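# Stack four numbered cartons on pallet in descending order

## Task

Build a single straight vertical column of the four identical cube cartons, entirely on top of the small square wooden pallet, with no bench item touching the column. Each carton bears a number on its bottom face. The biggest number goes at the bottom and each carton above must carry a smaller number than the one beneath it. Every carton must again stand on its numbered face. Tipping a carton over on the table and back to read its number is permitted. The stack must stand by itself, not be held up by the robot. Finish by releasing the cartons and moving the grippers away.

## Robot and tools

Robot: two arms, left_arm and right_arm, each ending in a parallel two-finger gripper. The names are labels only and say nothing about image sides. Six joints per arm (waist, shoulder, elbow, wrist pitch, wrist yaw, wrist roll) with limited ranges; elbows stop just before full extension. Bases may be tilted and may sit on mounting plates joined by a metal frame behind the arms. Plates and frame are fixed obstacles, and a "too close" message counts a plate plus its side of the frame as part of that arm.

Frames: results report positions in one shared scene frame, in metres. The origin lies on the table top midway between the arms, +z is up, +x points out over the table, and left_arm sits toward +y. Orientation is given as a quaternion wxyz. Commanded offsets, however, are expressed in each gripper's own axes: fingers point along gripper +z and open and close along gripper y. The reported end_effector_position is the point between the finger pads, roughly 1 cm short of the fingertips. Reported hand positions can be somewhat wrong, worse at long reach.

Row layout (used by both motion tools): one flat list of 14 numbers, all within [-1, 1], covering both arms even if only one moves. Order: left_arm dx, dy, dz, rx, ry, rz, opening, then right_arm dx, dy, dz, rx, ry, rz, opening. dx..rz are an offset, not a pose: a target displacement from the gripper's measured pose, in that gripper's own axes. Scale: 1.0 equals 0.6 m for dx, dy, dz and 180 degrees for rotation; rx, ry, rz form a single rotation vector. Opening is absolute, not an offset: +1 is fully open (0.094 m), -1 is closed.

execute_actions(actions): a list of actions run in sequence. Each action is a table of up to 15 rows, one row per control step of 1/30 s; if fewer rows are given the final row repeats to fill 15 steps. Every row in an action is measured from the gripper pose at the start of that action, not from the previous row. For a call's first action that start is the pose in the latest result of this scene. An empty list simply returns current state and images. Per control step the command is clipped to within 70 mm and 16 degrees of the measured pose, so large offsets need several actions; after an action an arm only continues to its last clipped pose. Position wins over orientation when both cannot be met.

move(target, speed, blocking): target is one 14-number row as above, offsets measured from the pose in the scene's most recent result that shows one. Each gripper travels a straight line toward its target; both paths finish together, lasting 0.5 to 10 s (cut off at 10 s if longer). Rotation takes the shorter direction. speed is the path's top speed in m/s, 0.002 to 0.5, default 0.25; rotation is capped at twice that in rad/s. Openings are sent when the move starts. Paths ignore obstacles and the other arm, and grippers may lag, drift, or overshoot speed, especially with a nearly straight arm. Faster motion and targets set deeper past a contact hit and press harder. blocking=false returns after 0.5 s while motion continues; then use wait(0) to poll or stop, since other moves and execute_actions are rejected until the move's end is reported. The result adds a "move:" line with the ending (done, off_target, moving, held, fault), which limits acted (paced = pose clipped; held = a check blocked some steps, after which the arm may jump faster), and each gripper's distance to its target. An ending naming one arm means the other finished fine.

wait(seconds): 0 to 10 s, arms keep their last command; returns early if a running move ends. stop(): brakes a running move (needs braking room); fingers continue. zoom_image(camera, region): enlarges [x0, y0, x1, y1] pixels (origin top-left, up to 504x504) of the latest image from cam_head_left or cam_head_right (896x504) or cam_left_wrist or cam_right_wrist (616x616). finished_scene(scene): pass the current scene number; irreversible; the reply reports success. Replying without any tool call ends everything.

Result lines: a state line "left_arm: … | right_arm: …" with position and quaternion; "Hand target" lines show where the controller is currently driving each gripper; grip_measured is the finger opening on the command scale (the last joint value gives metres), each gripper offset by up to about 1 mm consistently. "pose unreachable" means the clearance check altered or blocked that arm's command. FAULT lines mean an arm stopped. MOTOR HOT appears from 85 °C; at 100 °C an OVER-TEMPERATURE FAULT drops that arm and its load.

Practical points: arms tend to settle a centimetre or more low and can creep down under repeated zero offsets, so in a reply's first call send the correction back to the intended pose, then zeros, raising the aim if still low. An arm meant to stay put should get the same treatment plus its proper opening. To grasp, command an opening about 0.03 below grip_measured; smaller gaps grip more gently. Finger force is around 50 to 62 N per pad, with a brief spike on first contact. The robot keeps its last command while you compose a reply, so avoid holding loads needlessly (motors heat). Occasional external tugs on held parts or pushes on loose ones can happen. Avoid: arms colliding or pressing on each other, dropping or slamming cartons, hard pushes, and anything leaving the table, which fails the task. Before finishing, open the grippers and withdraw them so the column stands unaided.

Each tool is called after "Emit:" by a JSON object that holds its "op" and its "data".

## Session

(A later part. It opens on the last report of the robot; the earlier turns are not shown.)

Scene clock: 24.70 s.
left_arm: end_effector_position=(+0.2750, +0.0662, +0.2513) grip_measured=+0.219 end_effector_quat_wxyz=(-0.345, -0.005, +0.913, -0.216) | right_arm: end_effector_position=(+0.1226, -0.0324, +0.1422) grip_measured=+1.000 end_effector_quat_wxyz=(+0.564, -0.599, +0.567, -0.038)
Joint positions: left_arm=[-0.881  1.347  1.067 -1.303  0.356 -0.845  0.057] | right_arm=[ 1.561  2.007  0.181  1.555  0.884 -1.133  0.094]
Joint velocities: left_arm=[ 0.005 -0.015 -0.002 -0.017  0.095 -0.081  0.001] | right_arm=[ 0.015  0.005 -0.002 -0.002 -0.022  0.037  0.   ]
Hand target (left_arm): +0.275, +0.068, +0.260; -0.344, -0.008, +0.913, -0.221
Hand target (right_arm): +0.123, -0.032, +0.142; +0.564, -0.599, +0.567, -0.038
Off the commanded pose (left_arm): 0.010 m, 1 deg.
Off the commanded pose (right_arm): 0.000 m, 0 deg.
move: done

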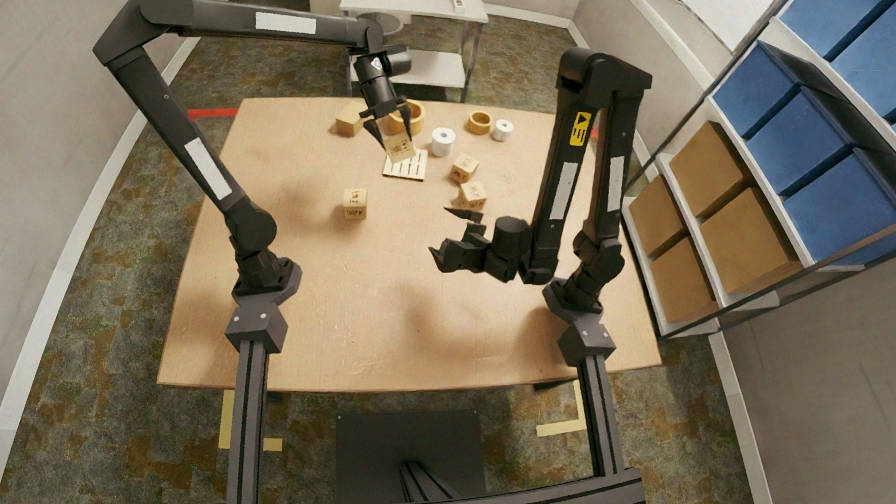

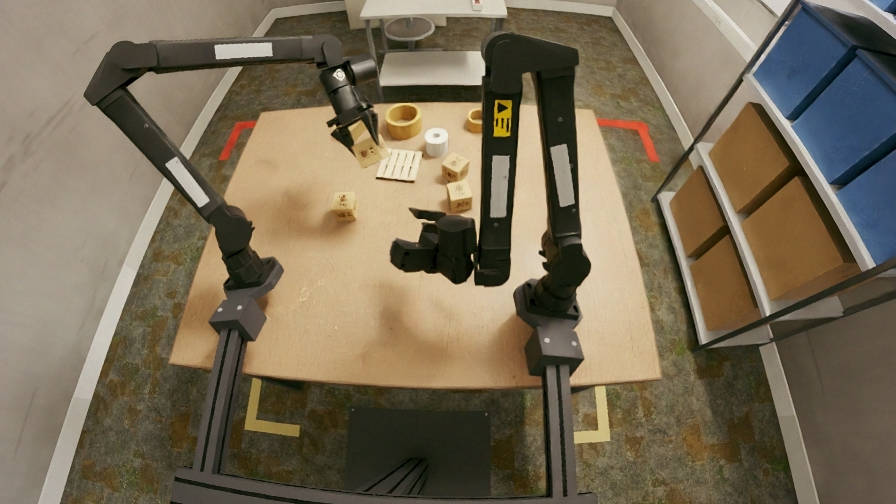

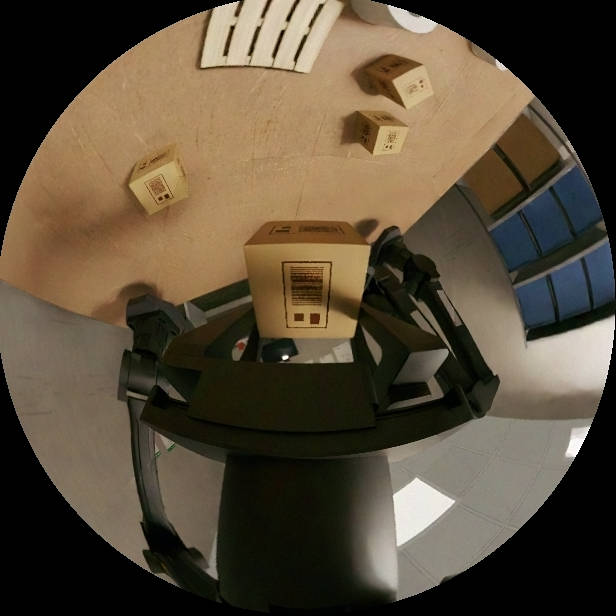

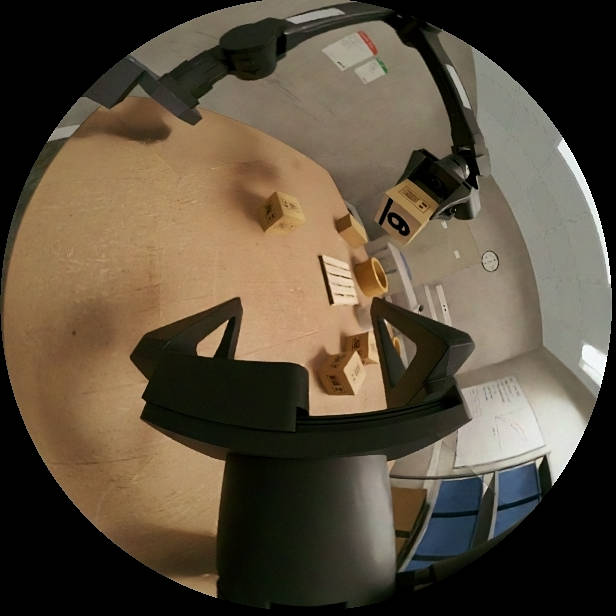

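Emit:
{"op": "move", "data": {"target": [0,0,0,-0.15,-0.22,0,0.18,0,0,0,0,0,0,1]}}

Scene clock: 28.03 s.
left_arm: end_effector_position=(+0.2726, +0.0724, +0.2450) grip_measured=+0.219 end_effector_quat_wxyz=(-0.011, +0.006, +1.000, +0.017) | right_arm: end_effector_position=(+0.1226, -0.0324, +0.1422) grip_measured=+1.000 end_effector_quat_wxyz=(+0.564, -0.599, +0.567, -0.038)
Joint positions: left_arm=[-1.246  1.388  1.067 -1.355 -0.473 -1.244  0.057] | right_arm=[ 1.561  2.007  0.181  1.555  0.884 -1.133  0.094]
Joint velocities: left_arm=[-0.005 -0.005 -0.002  0.012 -0.022 -0.037 -0.002] | right_arm=[ 0.015 -0.024  0.017 -0.002  0.007  0.022  0.   ]
Hand target (left_arm): +0.275, +0.066, +0.251; -0.008, +0.001, +1.000, +0.014
Hand target (right_arm): +0.123, -0.032, +0.142; +0.564, -0.599, +0.567, -0.038
Off the commanded pose (left_arm): 0.009 m, 1 deg.
Off the commanded pose (right_arm): 0.000 m, 0 deg.
move: done

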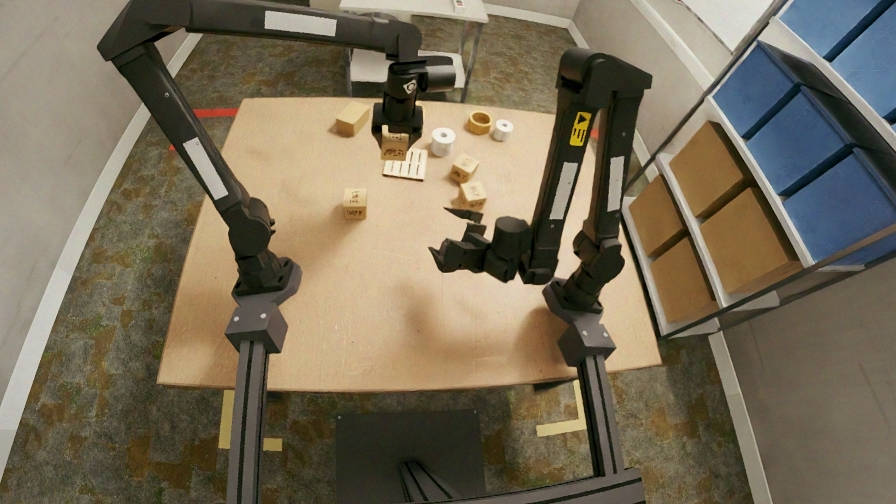

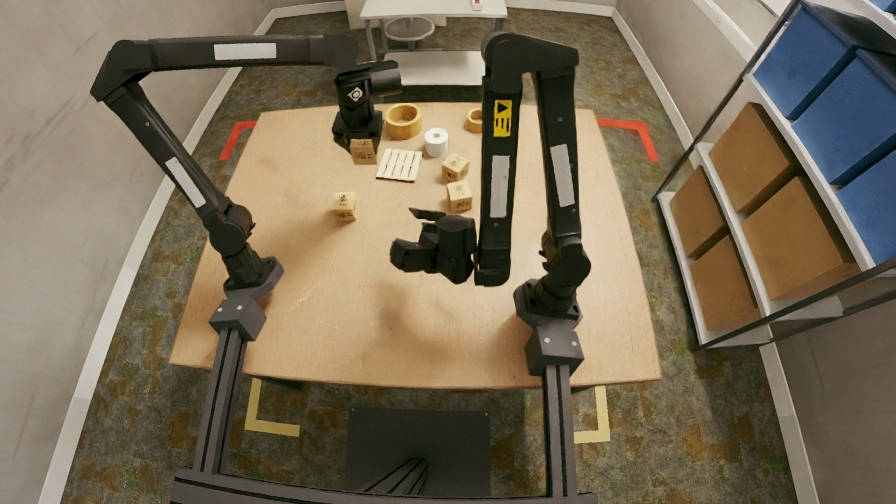

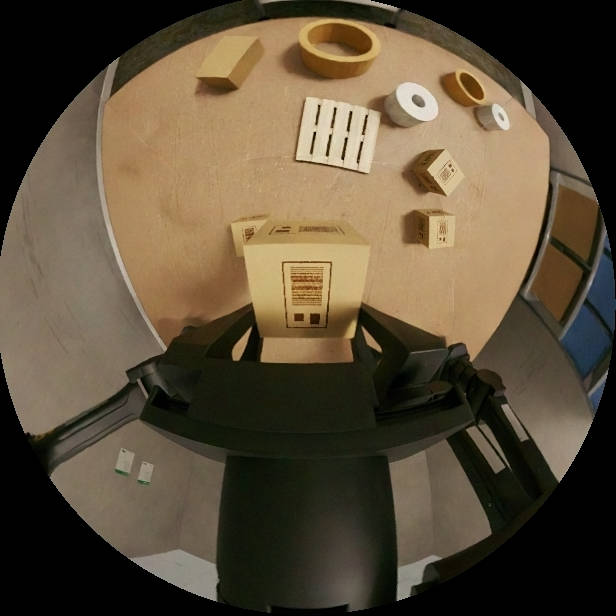

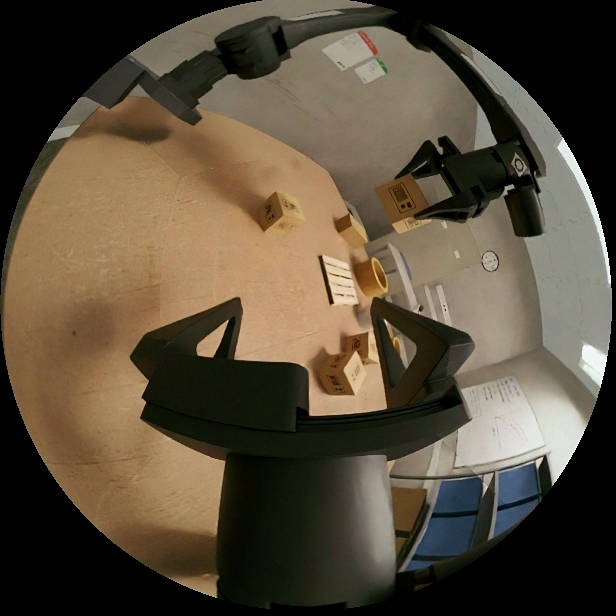

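Place at (0.36,0.19).

Emit:
{"op": "move", "data": {"target": [-0.15,0.2,0.29,0.01,-0.007,0,0.18,0,0,0,0,0,0,1]}}

Emit:
{"op": "move", "data": {"target": [0,0,0.045,0,0,0,0.18,0,0,0,0,0,0,1], "speed": 0.06}}

Scene clock: 29.93 s.
left_arm: end_effector_position=(+0.3582, +0.2001, +0.0728) grip_measured=+0.219 end_effector_quat_wxyz=(-0.006, -0.003, +1.000, +0.004) | right_arm: end_effector_position=(+0.1226, -0.0324, +0.1422) grip_measured=+1.000 end_effector_quat_wxyz=(+0.564, -0.599, +0.567, -0.038)
Joint positions: left_arm=[-0.639  1.322  0.739 -0.757 -0.426 -0.573  0.057] | right_arm=[ 1.561  2.007  0.181  1.555  0.884 -1.133  0.094]
Joint velocities: left_arm=[-0.005  0.005  0.007 -0.007 -0.022  0.066 -0.   ] | right_arm=[ 0.015  0.005  0.017 -0.002  0.007 -0.037  0.   ]
Hand target (left_arm): +0.359, +0.196, +0.072; -0.004, +0.006, +1.000, -0.000
Hand target (right_arm): +0.123, -0.032, +0.142; +0.564, -0.599, +0.567, -0.038
Off the commanded pose (left_arm): 0.004 m, 1 deg.
Off the commanded pose (right_arm): 0.000 m, 0 deg.
move: done

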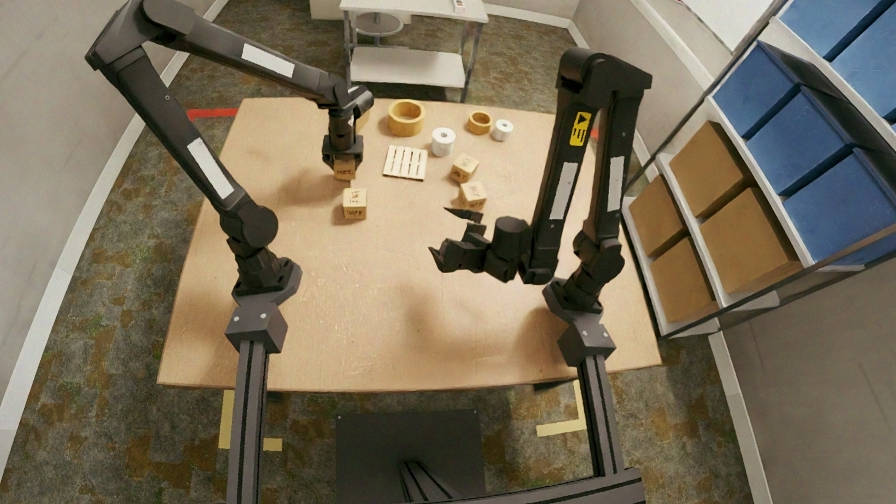

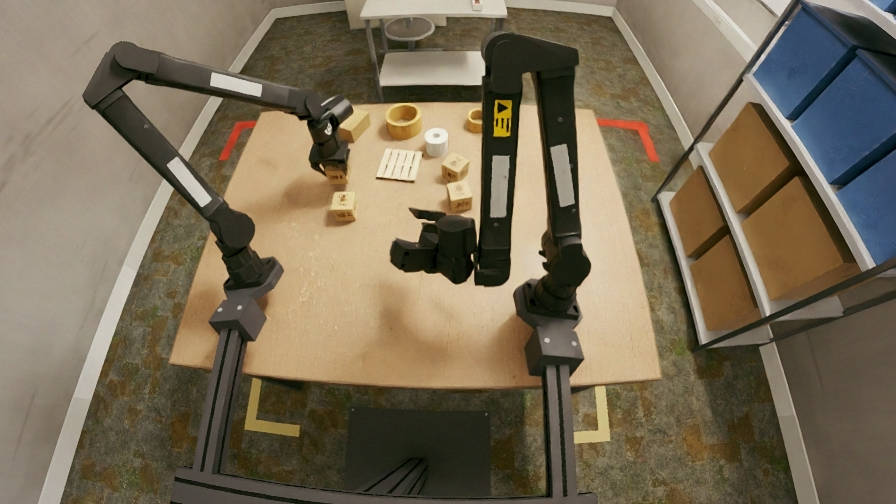

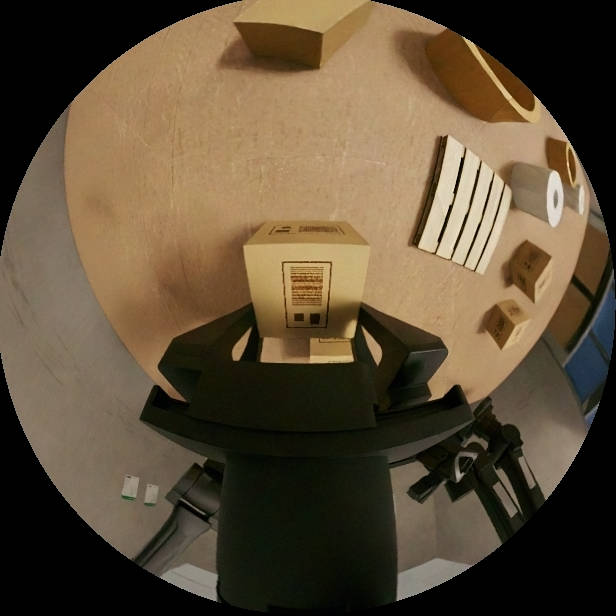

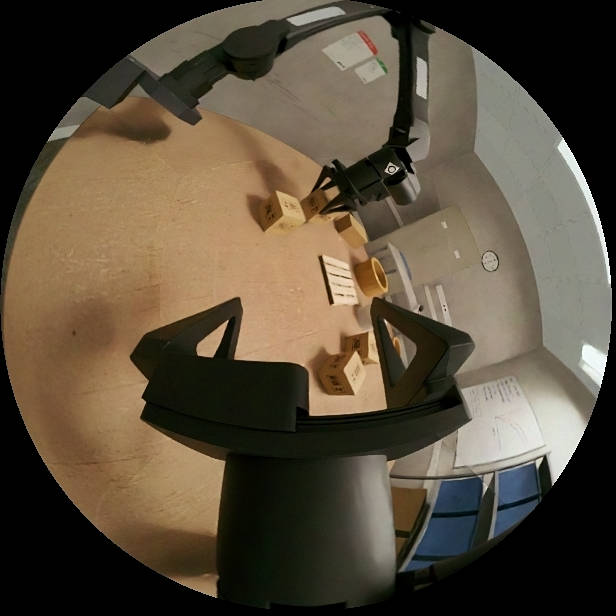

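Scene clock: 30.73 s.
left_arm: end_effector_position=(+0.3558, +0.2008, +0.0490) grip_measured=+0.219 end_effector_quat_wxyz=(-0.006, -0.006, +1.000, +0.005) | right_arm: end_effector_position=(+0.1226, -0.0324, +0.1422) grip_measured=+1.000 end_effector_quat_wxyz=(+0.564, -0.599, +0.567, -0.038)
Joint positions: left_arm=[-0.613  1.372  0.715 -0.673 -0.421 -0.552  0.057] | right_arm=[ 1.561  2.007  0.181  1.555  0.884 -1.133  0.094]
Joint velocities: left_arm=[ 0.005 -0.005  0.007 -0.002  0.066 -0.007  0.   ] | right_arm=[-0.005 -0.005  0.012  0.022  0.037  0.037  0.   ]
Hand target (left_arm): +0.358, +0.200, +0.046; -0.006, -0.003, +1.000, +0.004
Hand target (right_arm): +0.123, -0.032, +0.142; +0.564, -0.599, +0.567, -0.038
Off the commanded pose (left_arm): 0.004 m, 0 deg.
Off the commanded pose (right_arm): 0.000 m, 0 deg.
move: done

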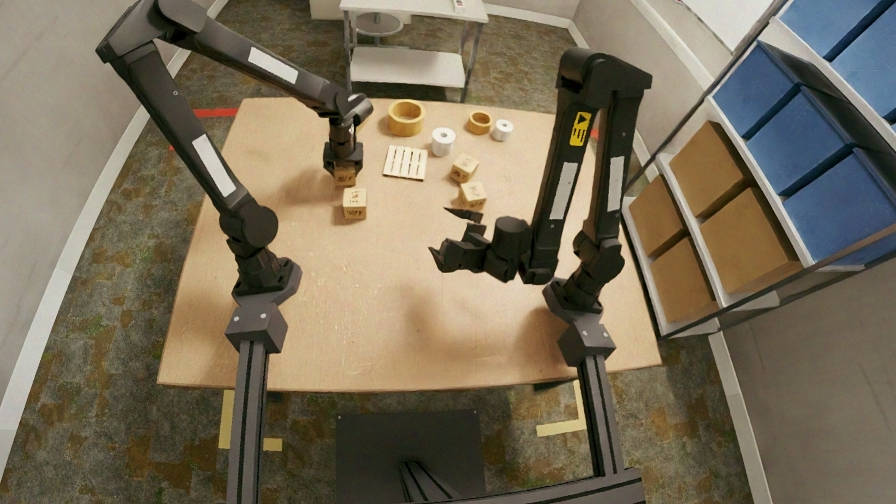

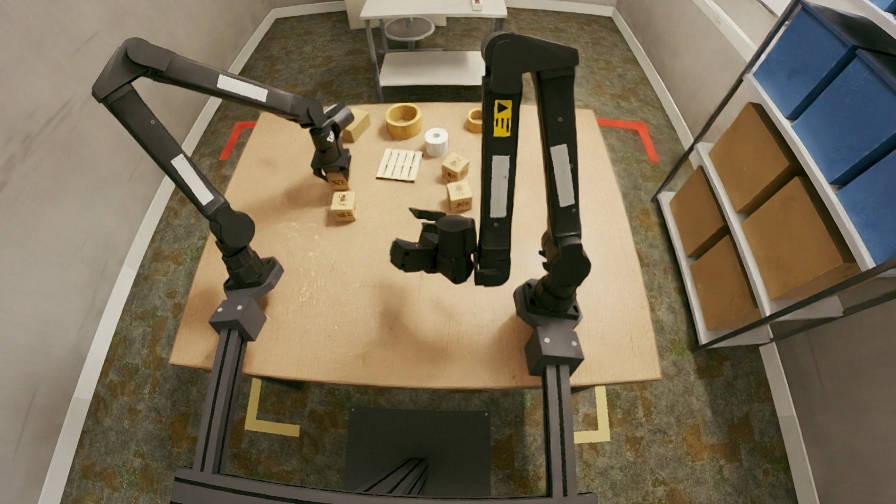

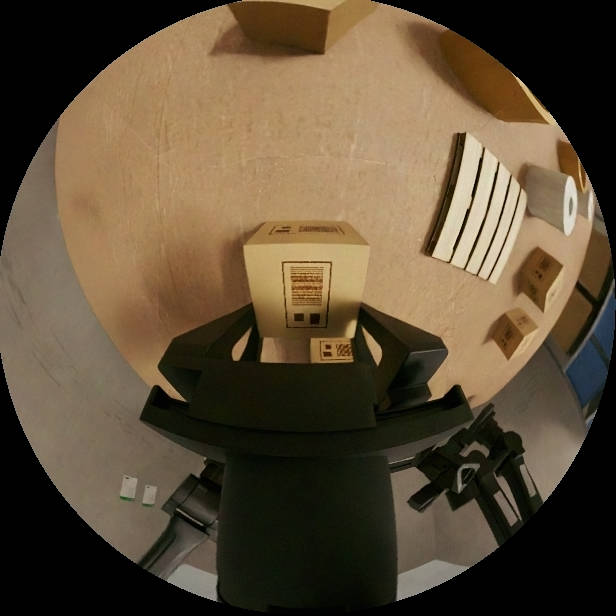

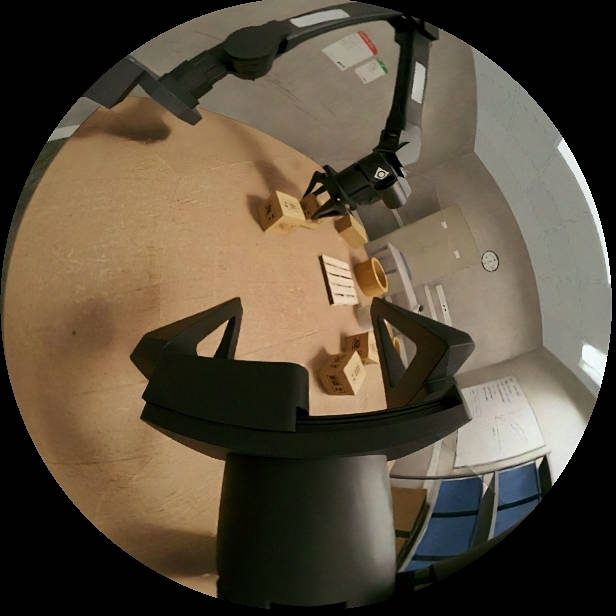

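Emit:
{"op": "execute_actions", "data": {"actions": [[[0,0,0.008,0,0,0,0.18,0,0,0,0,0,0,1]],[[0,0,0,0,0,0,1,0,0,0,0,0,0,1]],[[-0.015,-0.01,-0.12,0,0,0,1,0,0,0,0,0,0,1]]]}}

Emit:
{"op": "move", "data": {"target": [-0.05,-0.55,-0.03,0,0,0,1,0,0,0,0,0,0,1]}}

Scene clock: 32.47 s.
left_arm: end_effector_position=(+0.3581, +0.1968, +0.1168) grip_measured=+1.000 end_effector_quat_wxyz=(-0.007, +0.004, +1.000, +0.005) | right_arm: end_effector_position=(+0.1226, -0.0324, +0.1422) grip_measured=+1.000 end_effector_quat_wxyz=(+0.564, -0.599, +0.567, -0.038)
Joint positions: left_arm=[-0.703  1.248  0.791 -0.915 -0.439 -0.631  0.094] | right_arm=[ 1.561  2.007  0.181  1.555  0.884 -1.133  0.094]
Joint velocities: left_arm=[ 0.005 -0.005 -0.002  0.002  0.007 -0.11   0.   ] | right_arm=[ 0.005 -0.005  0.002 -0.002  0.022 -0.051  0.   ]
Hand target (left_arm): +0.364, +0.195, +0.120; -0.005, -0.005, +1.000, +0.005
Hand target (right_arm): +0.123, -0.032, +0.142; +0.564, -0.599, +0.567, -0.038
Off the commanded pose (left_arm): 0.007 m, 1 deg.
Off the commanded pose (right_arm): 0.000 m, 0 deg.

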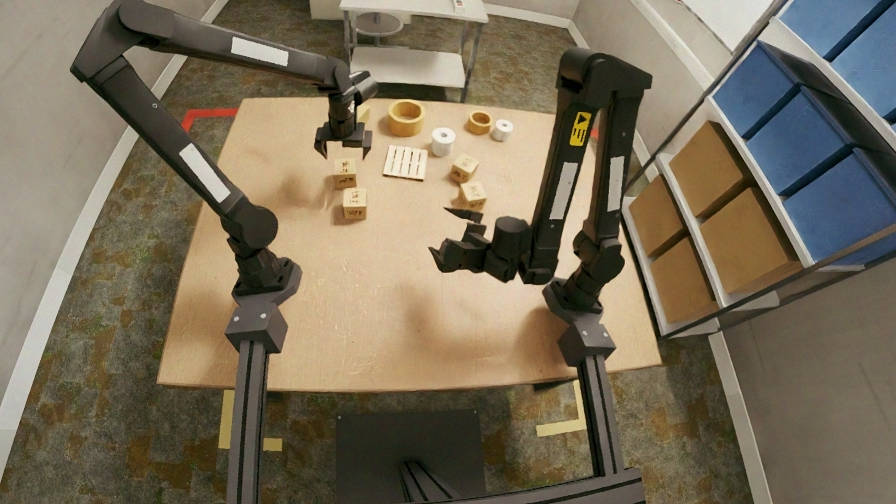

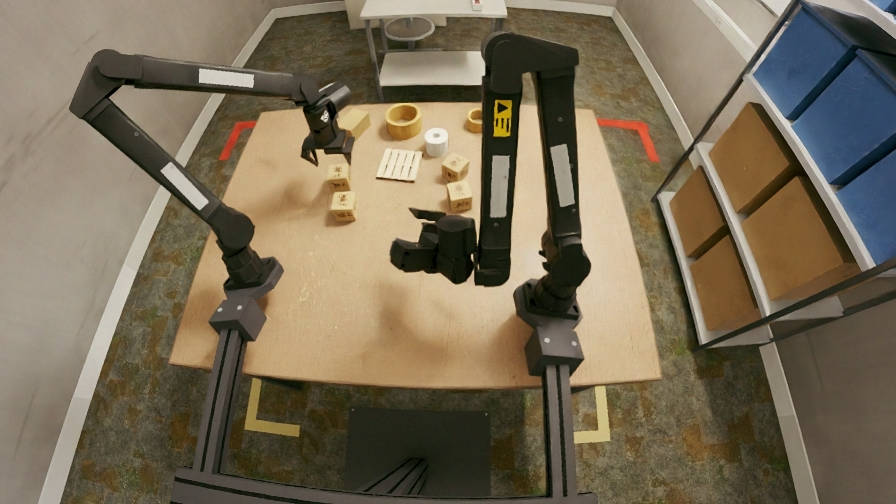

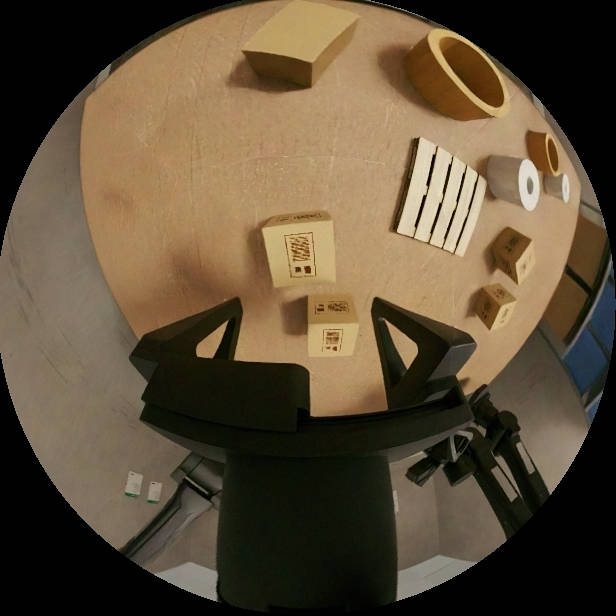

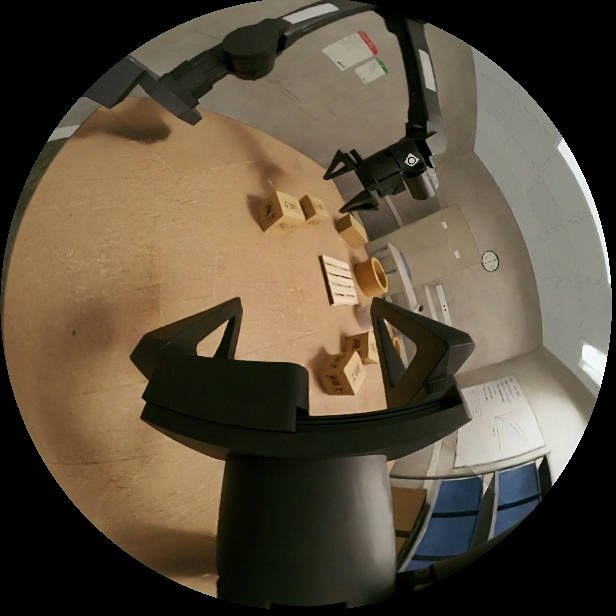

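Scene clock: 34.27 s.
left_arm: end_effector_position=(+0.3795, -0.1236, +0.1262) grip_measured=+1.000 end_effector_quat_wxyz=(-0.011, +0.013, +1.000, +0.011) | right_arm: end_effector_position=(+0.1226, -0.0324, +0.1422) grip_measured=+1.000 end_effector_quat_wxyz=(+0.564, -0.599, +0.567, -0.038)
Joint positions: left_arm=[-1.097  2.008  1.604 -1.182 -0.48  -1.058  0.094] | right_arm=[ 1.561  2.007  0.181  1.555  0.884 -1.133  0.094]
Joint velocities: left_arm=[-0.015 -0.005 -0.002 -0.017 -0.037 -0.095  0.   ] | right_arm=[-0.015 -0.005  0.002 -0.007 -0.022  0.007  0.   ]
Hand target (left_arm): +0.386, -0.133, +0.133; -0.005, +0.004, +1.000, +0.005
Hand target (right_arm): +0.123, -0.032, +0.142; +0.564, -0.599, +0.567, -0.038
Off the commanded pose (left_arm): 0.013 m, 1 deg.
Off the commanded pose (right_arm): 0.000 m, 0 deg.
move: off_target (left_arm)

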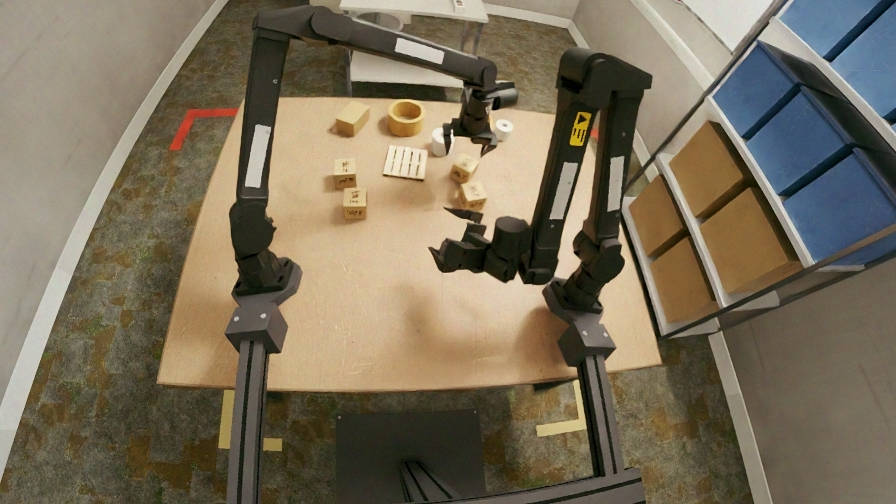

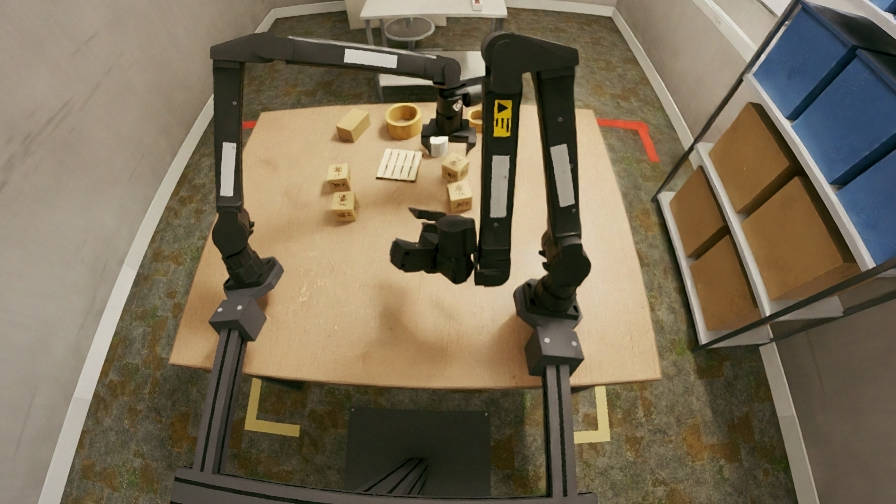

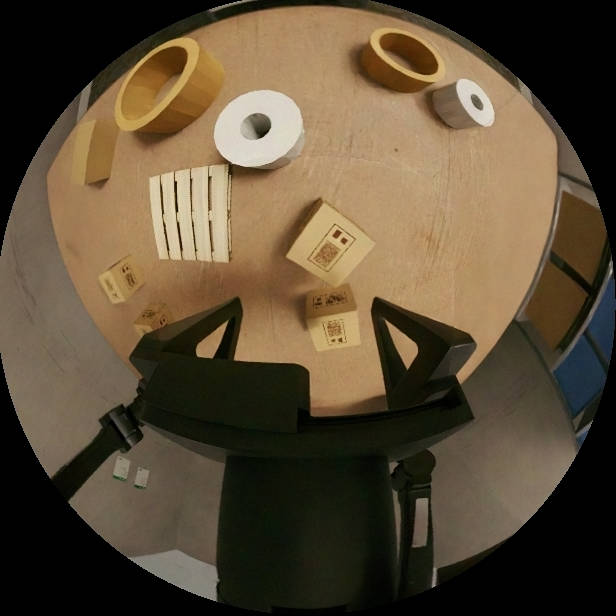

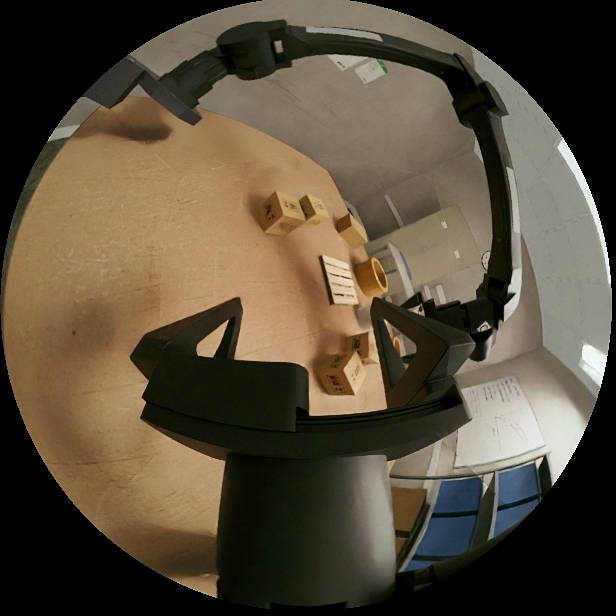

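Emit:
{"op": "move", "data": {"target": [-0.015,-0.045,0.03,0.007,-0.007,0.2,1,0,0,0,0,0,0,1]}}

Scene clock: 36.33 s.
left_arm: end_effector_position=(+0.3776, -0.1386, +0.1095) grip_measured=+1.000 end_effector_quat_wxyz=(-0.010, +0.323, +0.946, +0.004) | right_arm: end_effector_position=(+0.1226, -0.0324, +0.1422) grip_measured=+1.000 end_effector_quat_wxyz=(+0.564, -0.599, +0.567, -0.038)
Joint positions: left_arm=[-1.097  2.052  1.623 -1.146 -0.48  -0.422  0.094] | right_arm=[ 1.561  2.007  0.181  1.555  0.884 -1.133  0.094]
Joint velocities: left_arm=[-0.005 -0.015 -0.007 -0.002  0.007 -0.022  0.   ] | right_arm=[-0.005 -0.015 -0.012 -0.002  0.051  0.037  0.   ]
Hand target (left_arm): +0.387, -0.150, +0.108; -0.003, +0.322, +0.947, -0.003
Hand target (right_arm): +0.123, -0.032, +0.142; +0.564, -0.599, +0.567, -0.038
Off the commanded pose (left_arm): 0.015 m, 1 deg.
Off the commanded pose (right_arm): 0.000 m, 0 deg.
move: off_target (left_arm)

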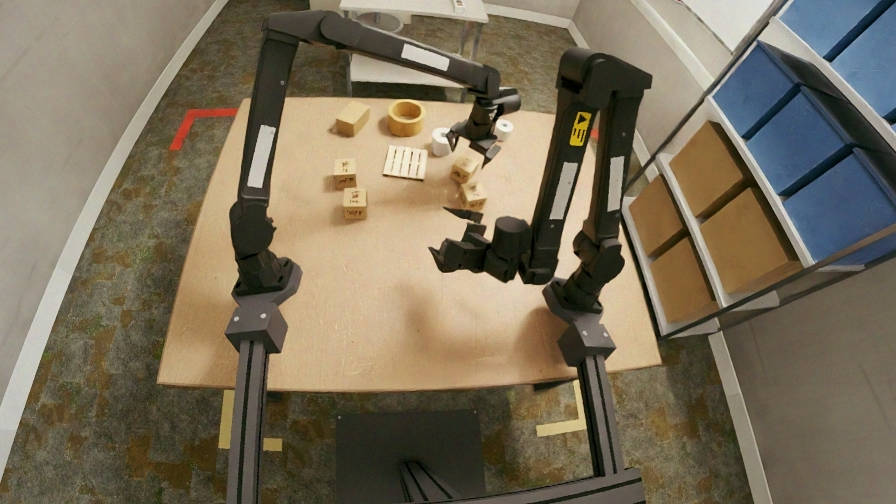

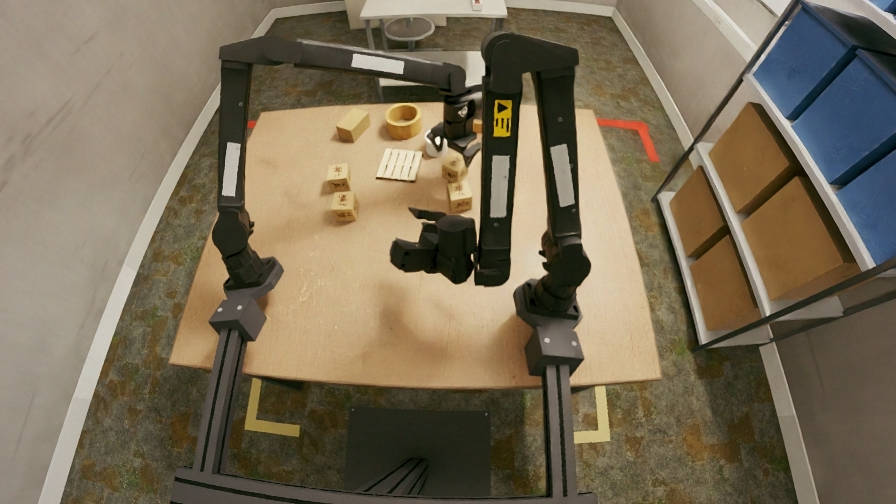

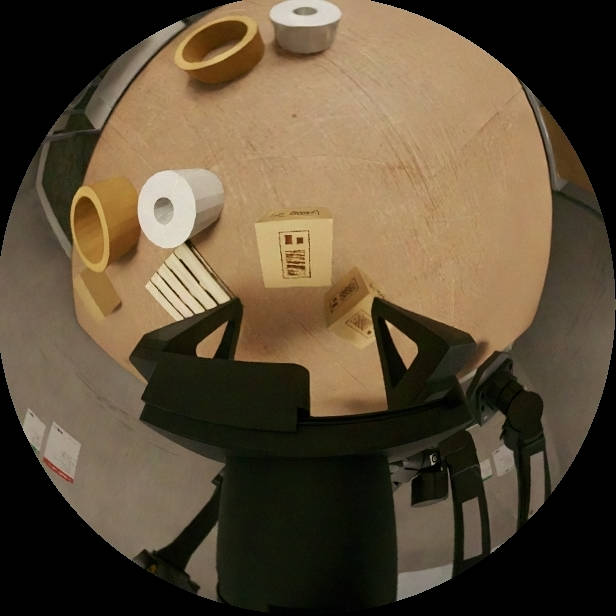

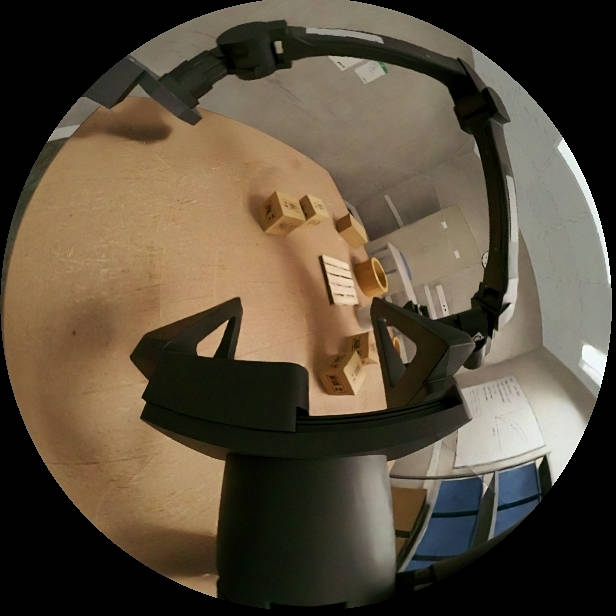

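Emit:
{"op": "move", "data": {"target": [-0.02,0.017,0.12,0,-0.006,-0.015,1,0,0,0,0,0,0,1], "speed": 0.1}}

Scene clock: 37.63 s.
left_arm: end_effector_position=(+0.3908, -0.1363, +0.0452) grip_measured=+1.000 end_effector_quat_wxyz=(-0.002, +0.297, +0.955, -0.001) | right_arm: end_effector_position=(+0.1226, -0.0324, +0.1422) grip_measured=+1.000 end_effector_quat_wxyz=(+0.564, -0.599, +0.567, -0.038)
Joint positions: left_arm=[-1.03   2.113  1.577 -0.981 -0.481 -0.391  0.094] | right_arm=[ 1.561  2.007  0.181  1.555  0.884 -1.133  0.094]
Joint velocities: left_arm=[-0.005 -0.005 -0.012 -0.002 -0.007  0.022  0.   ] | right_arm=[ 0.005 -0.005 -0.002 -0.007  0.066 -0.051  0.   ]
Hand target (left_arm): +0.392, -0.137, +0.037; -0.001, +0.300, +0.954, +0.001
Hand target (right_arm): +0.123, -0.032, +0.142; +0.564, -0.599, +0.567, -0.038
Off the commanded pose (left_arm): 0.008 m, 1 deg.
Off the commanded pose (right_arm): 0.000 m, 0 deg.
move: done

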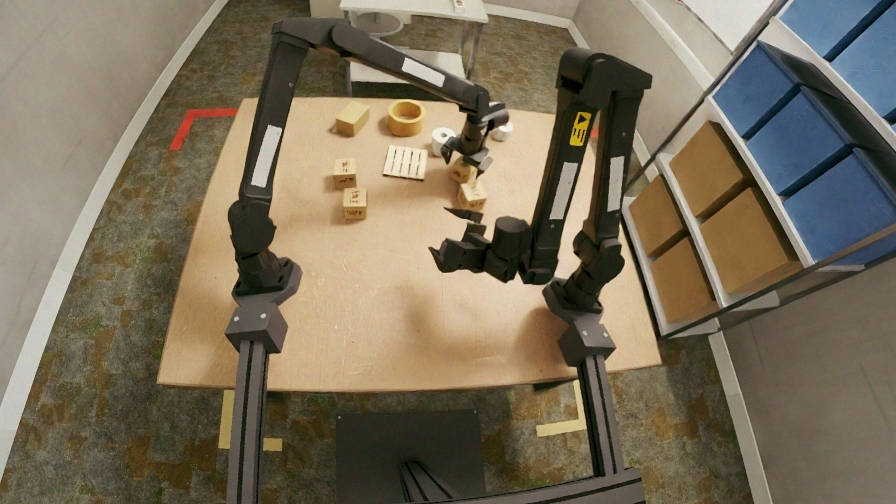

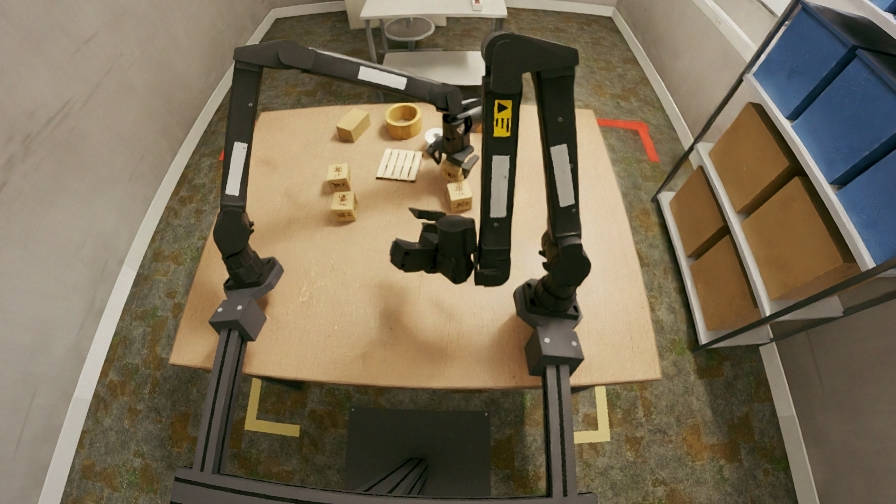

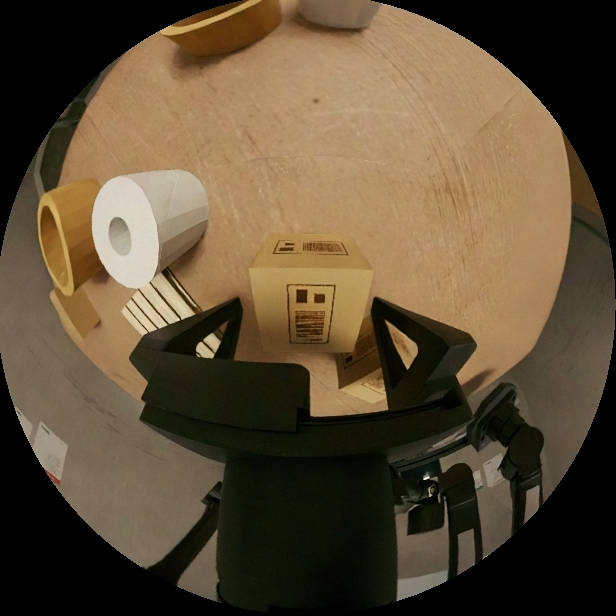

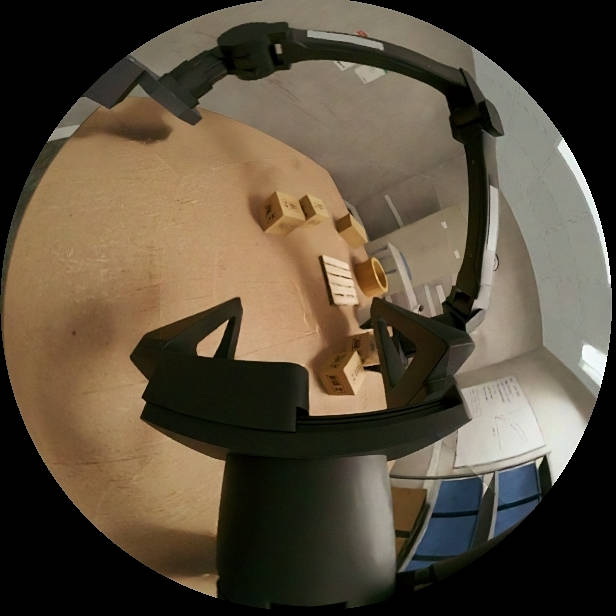

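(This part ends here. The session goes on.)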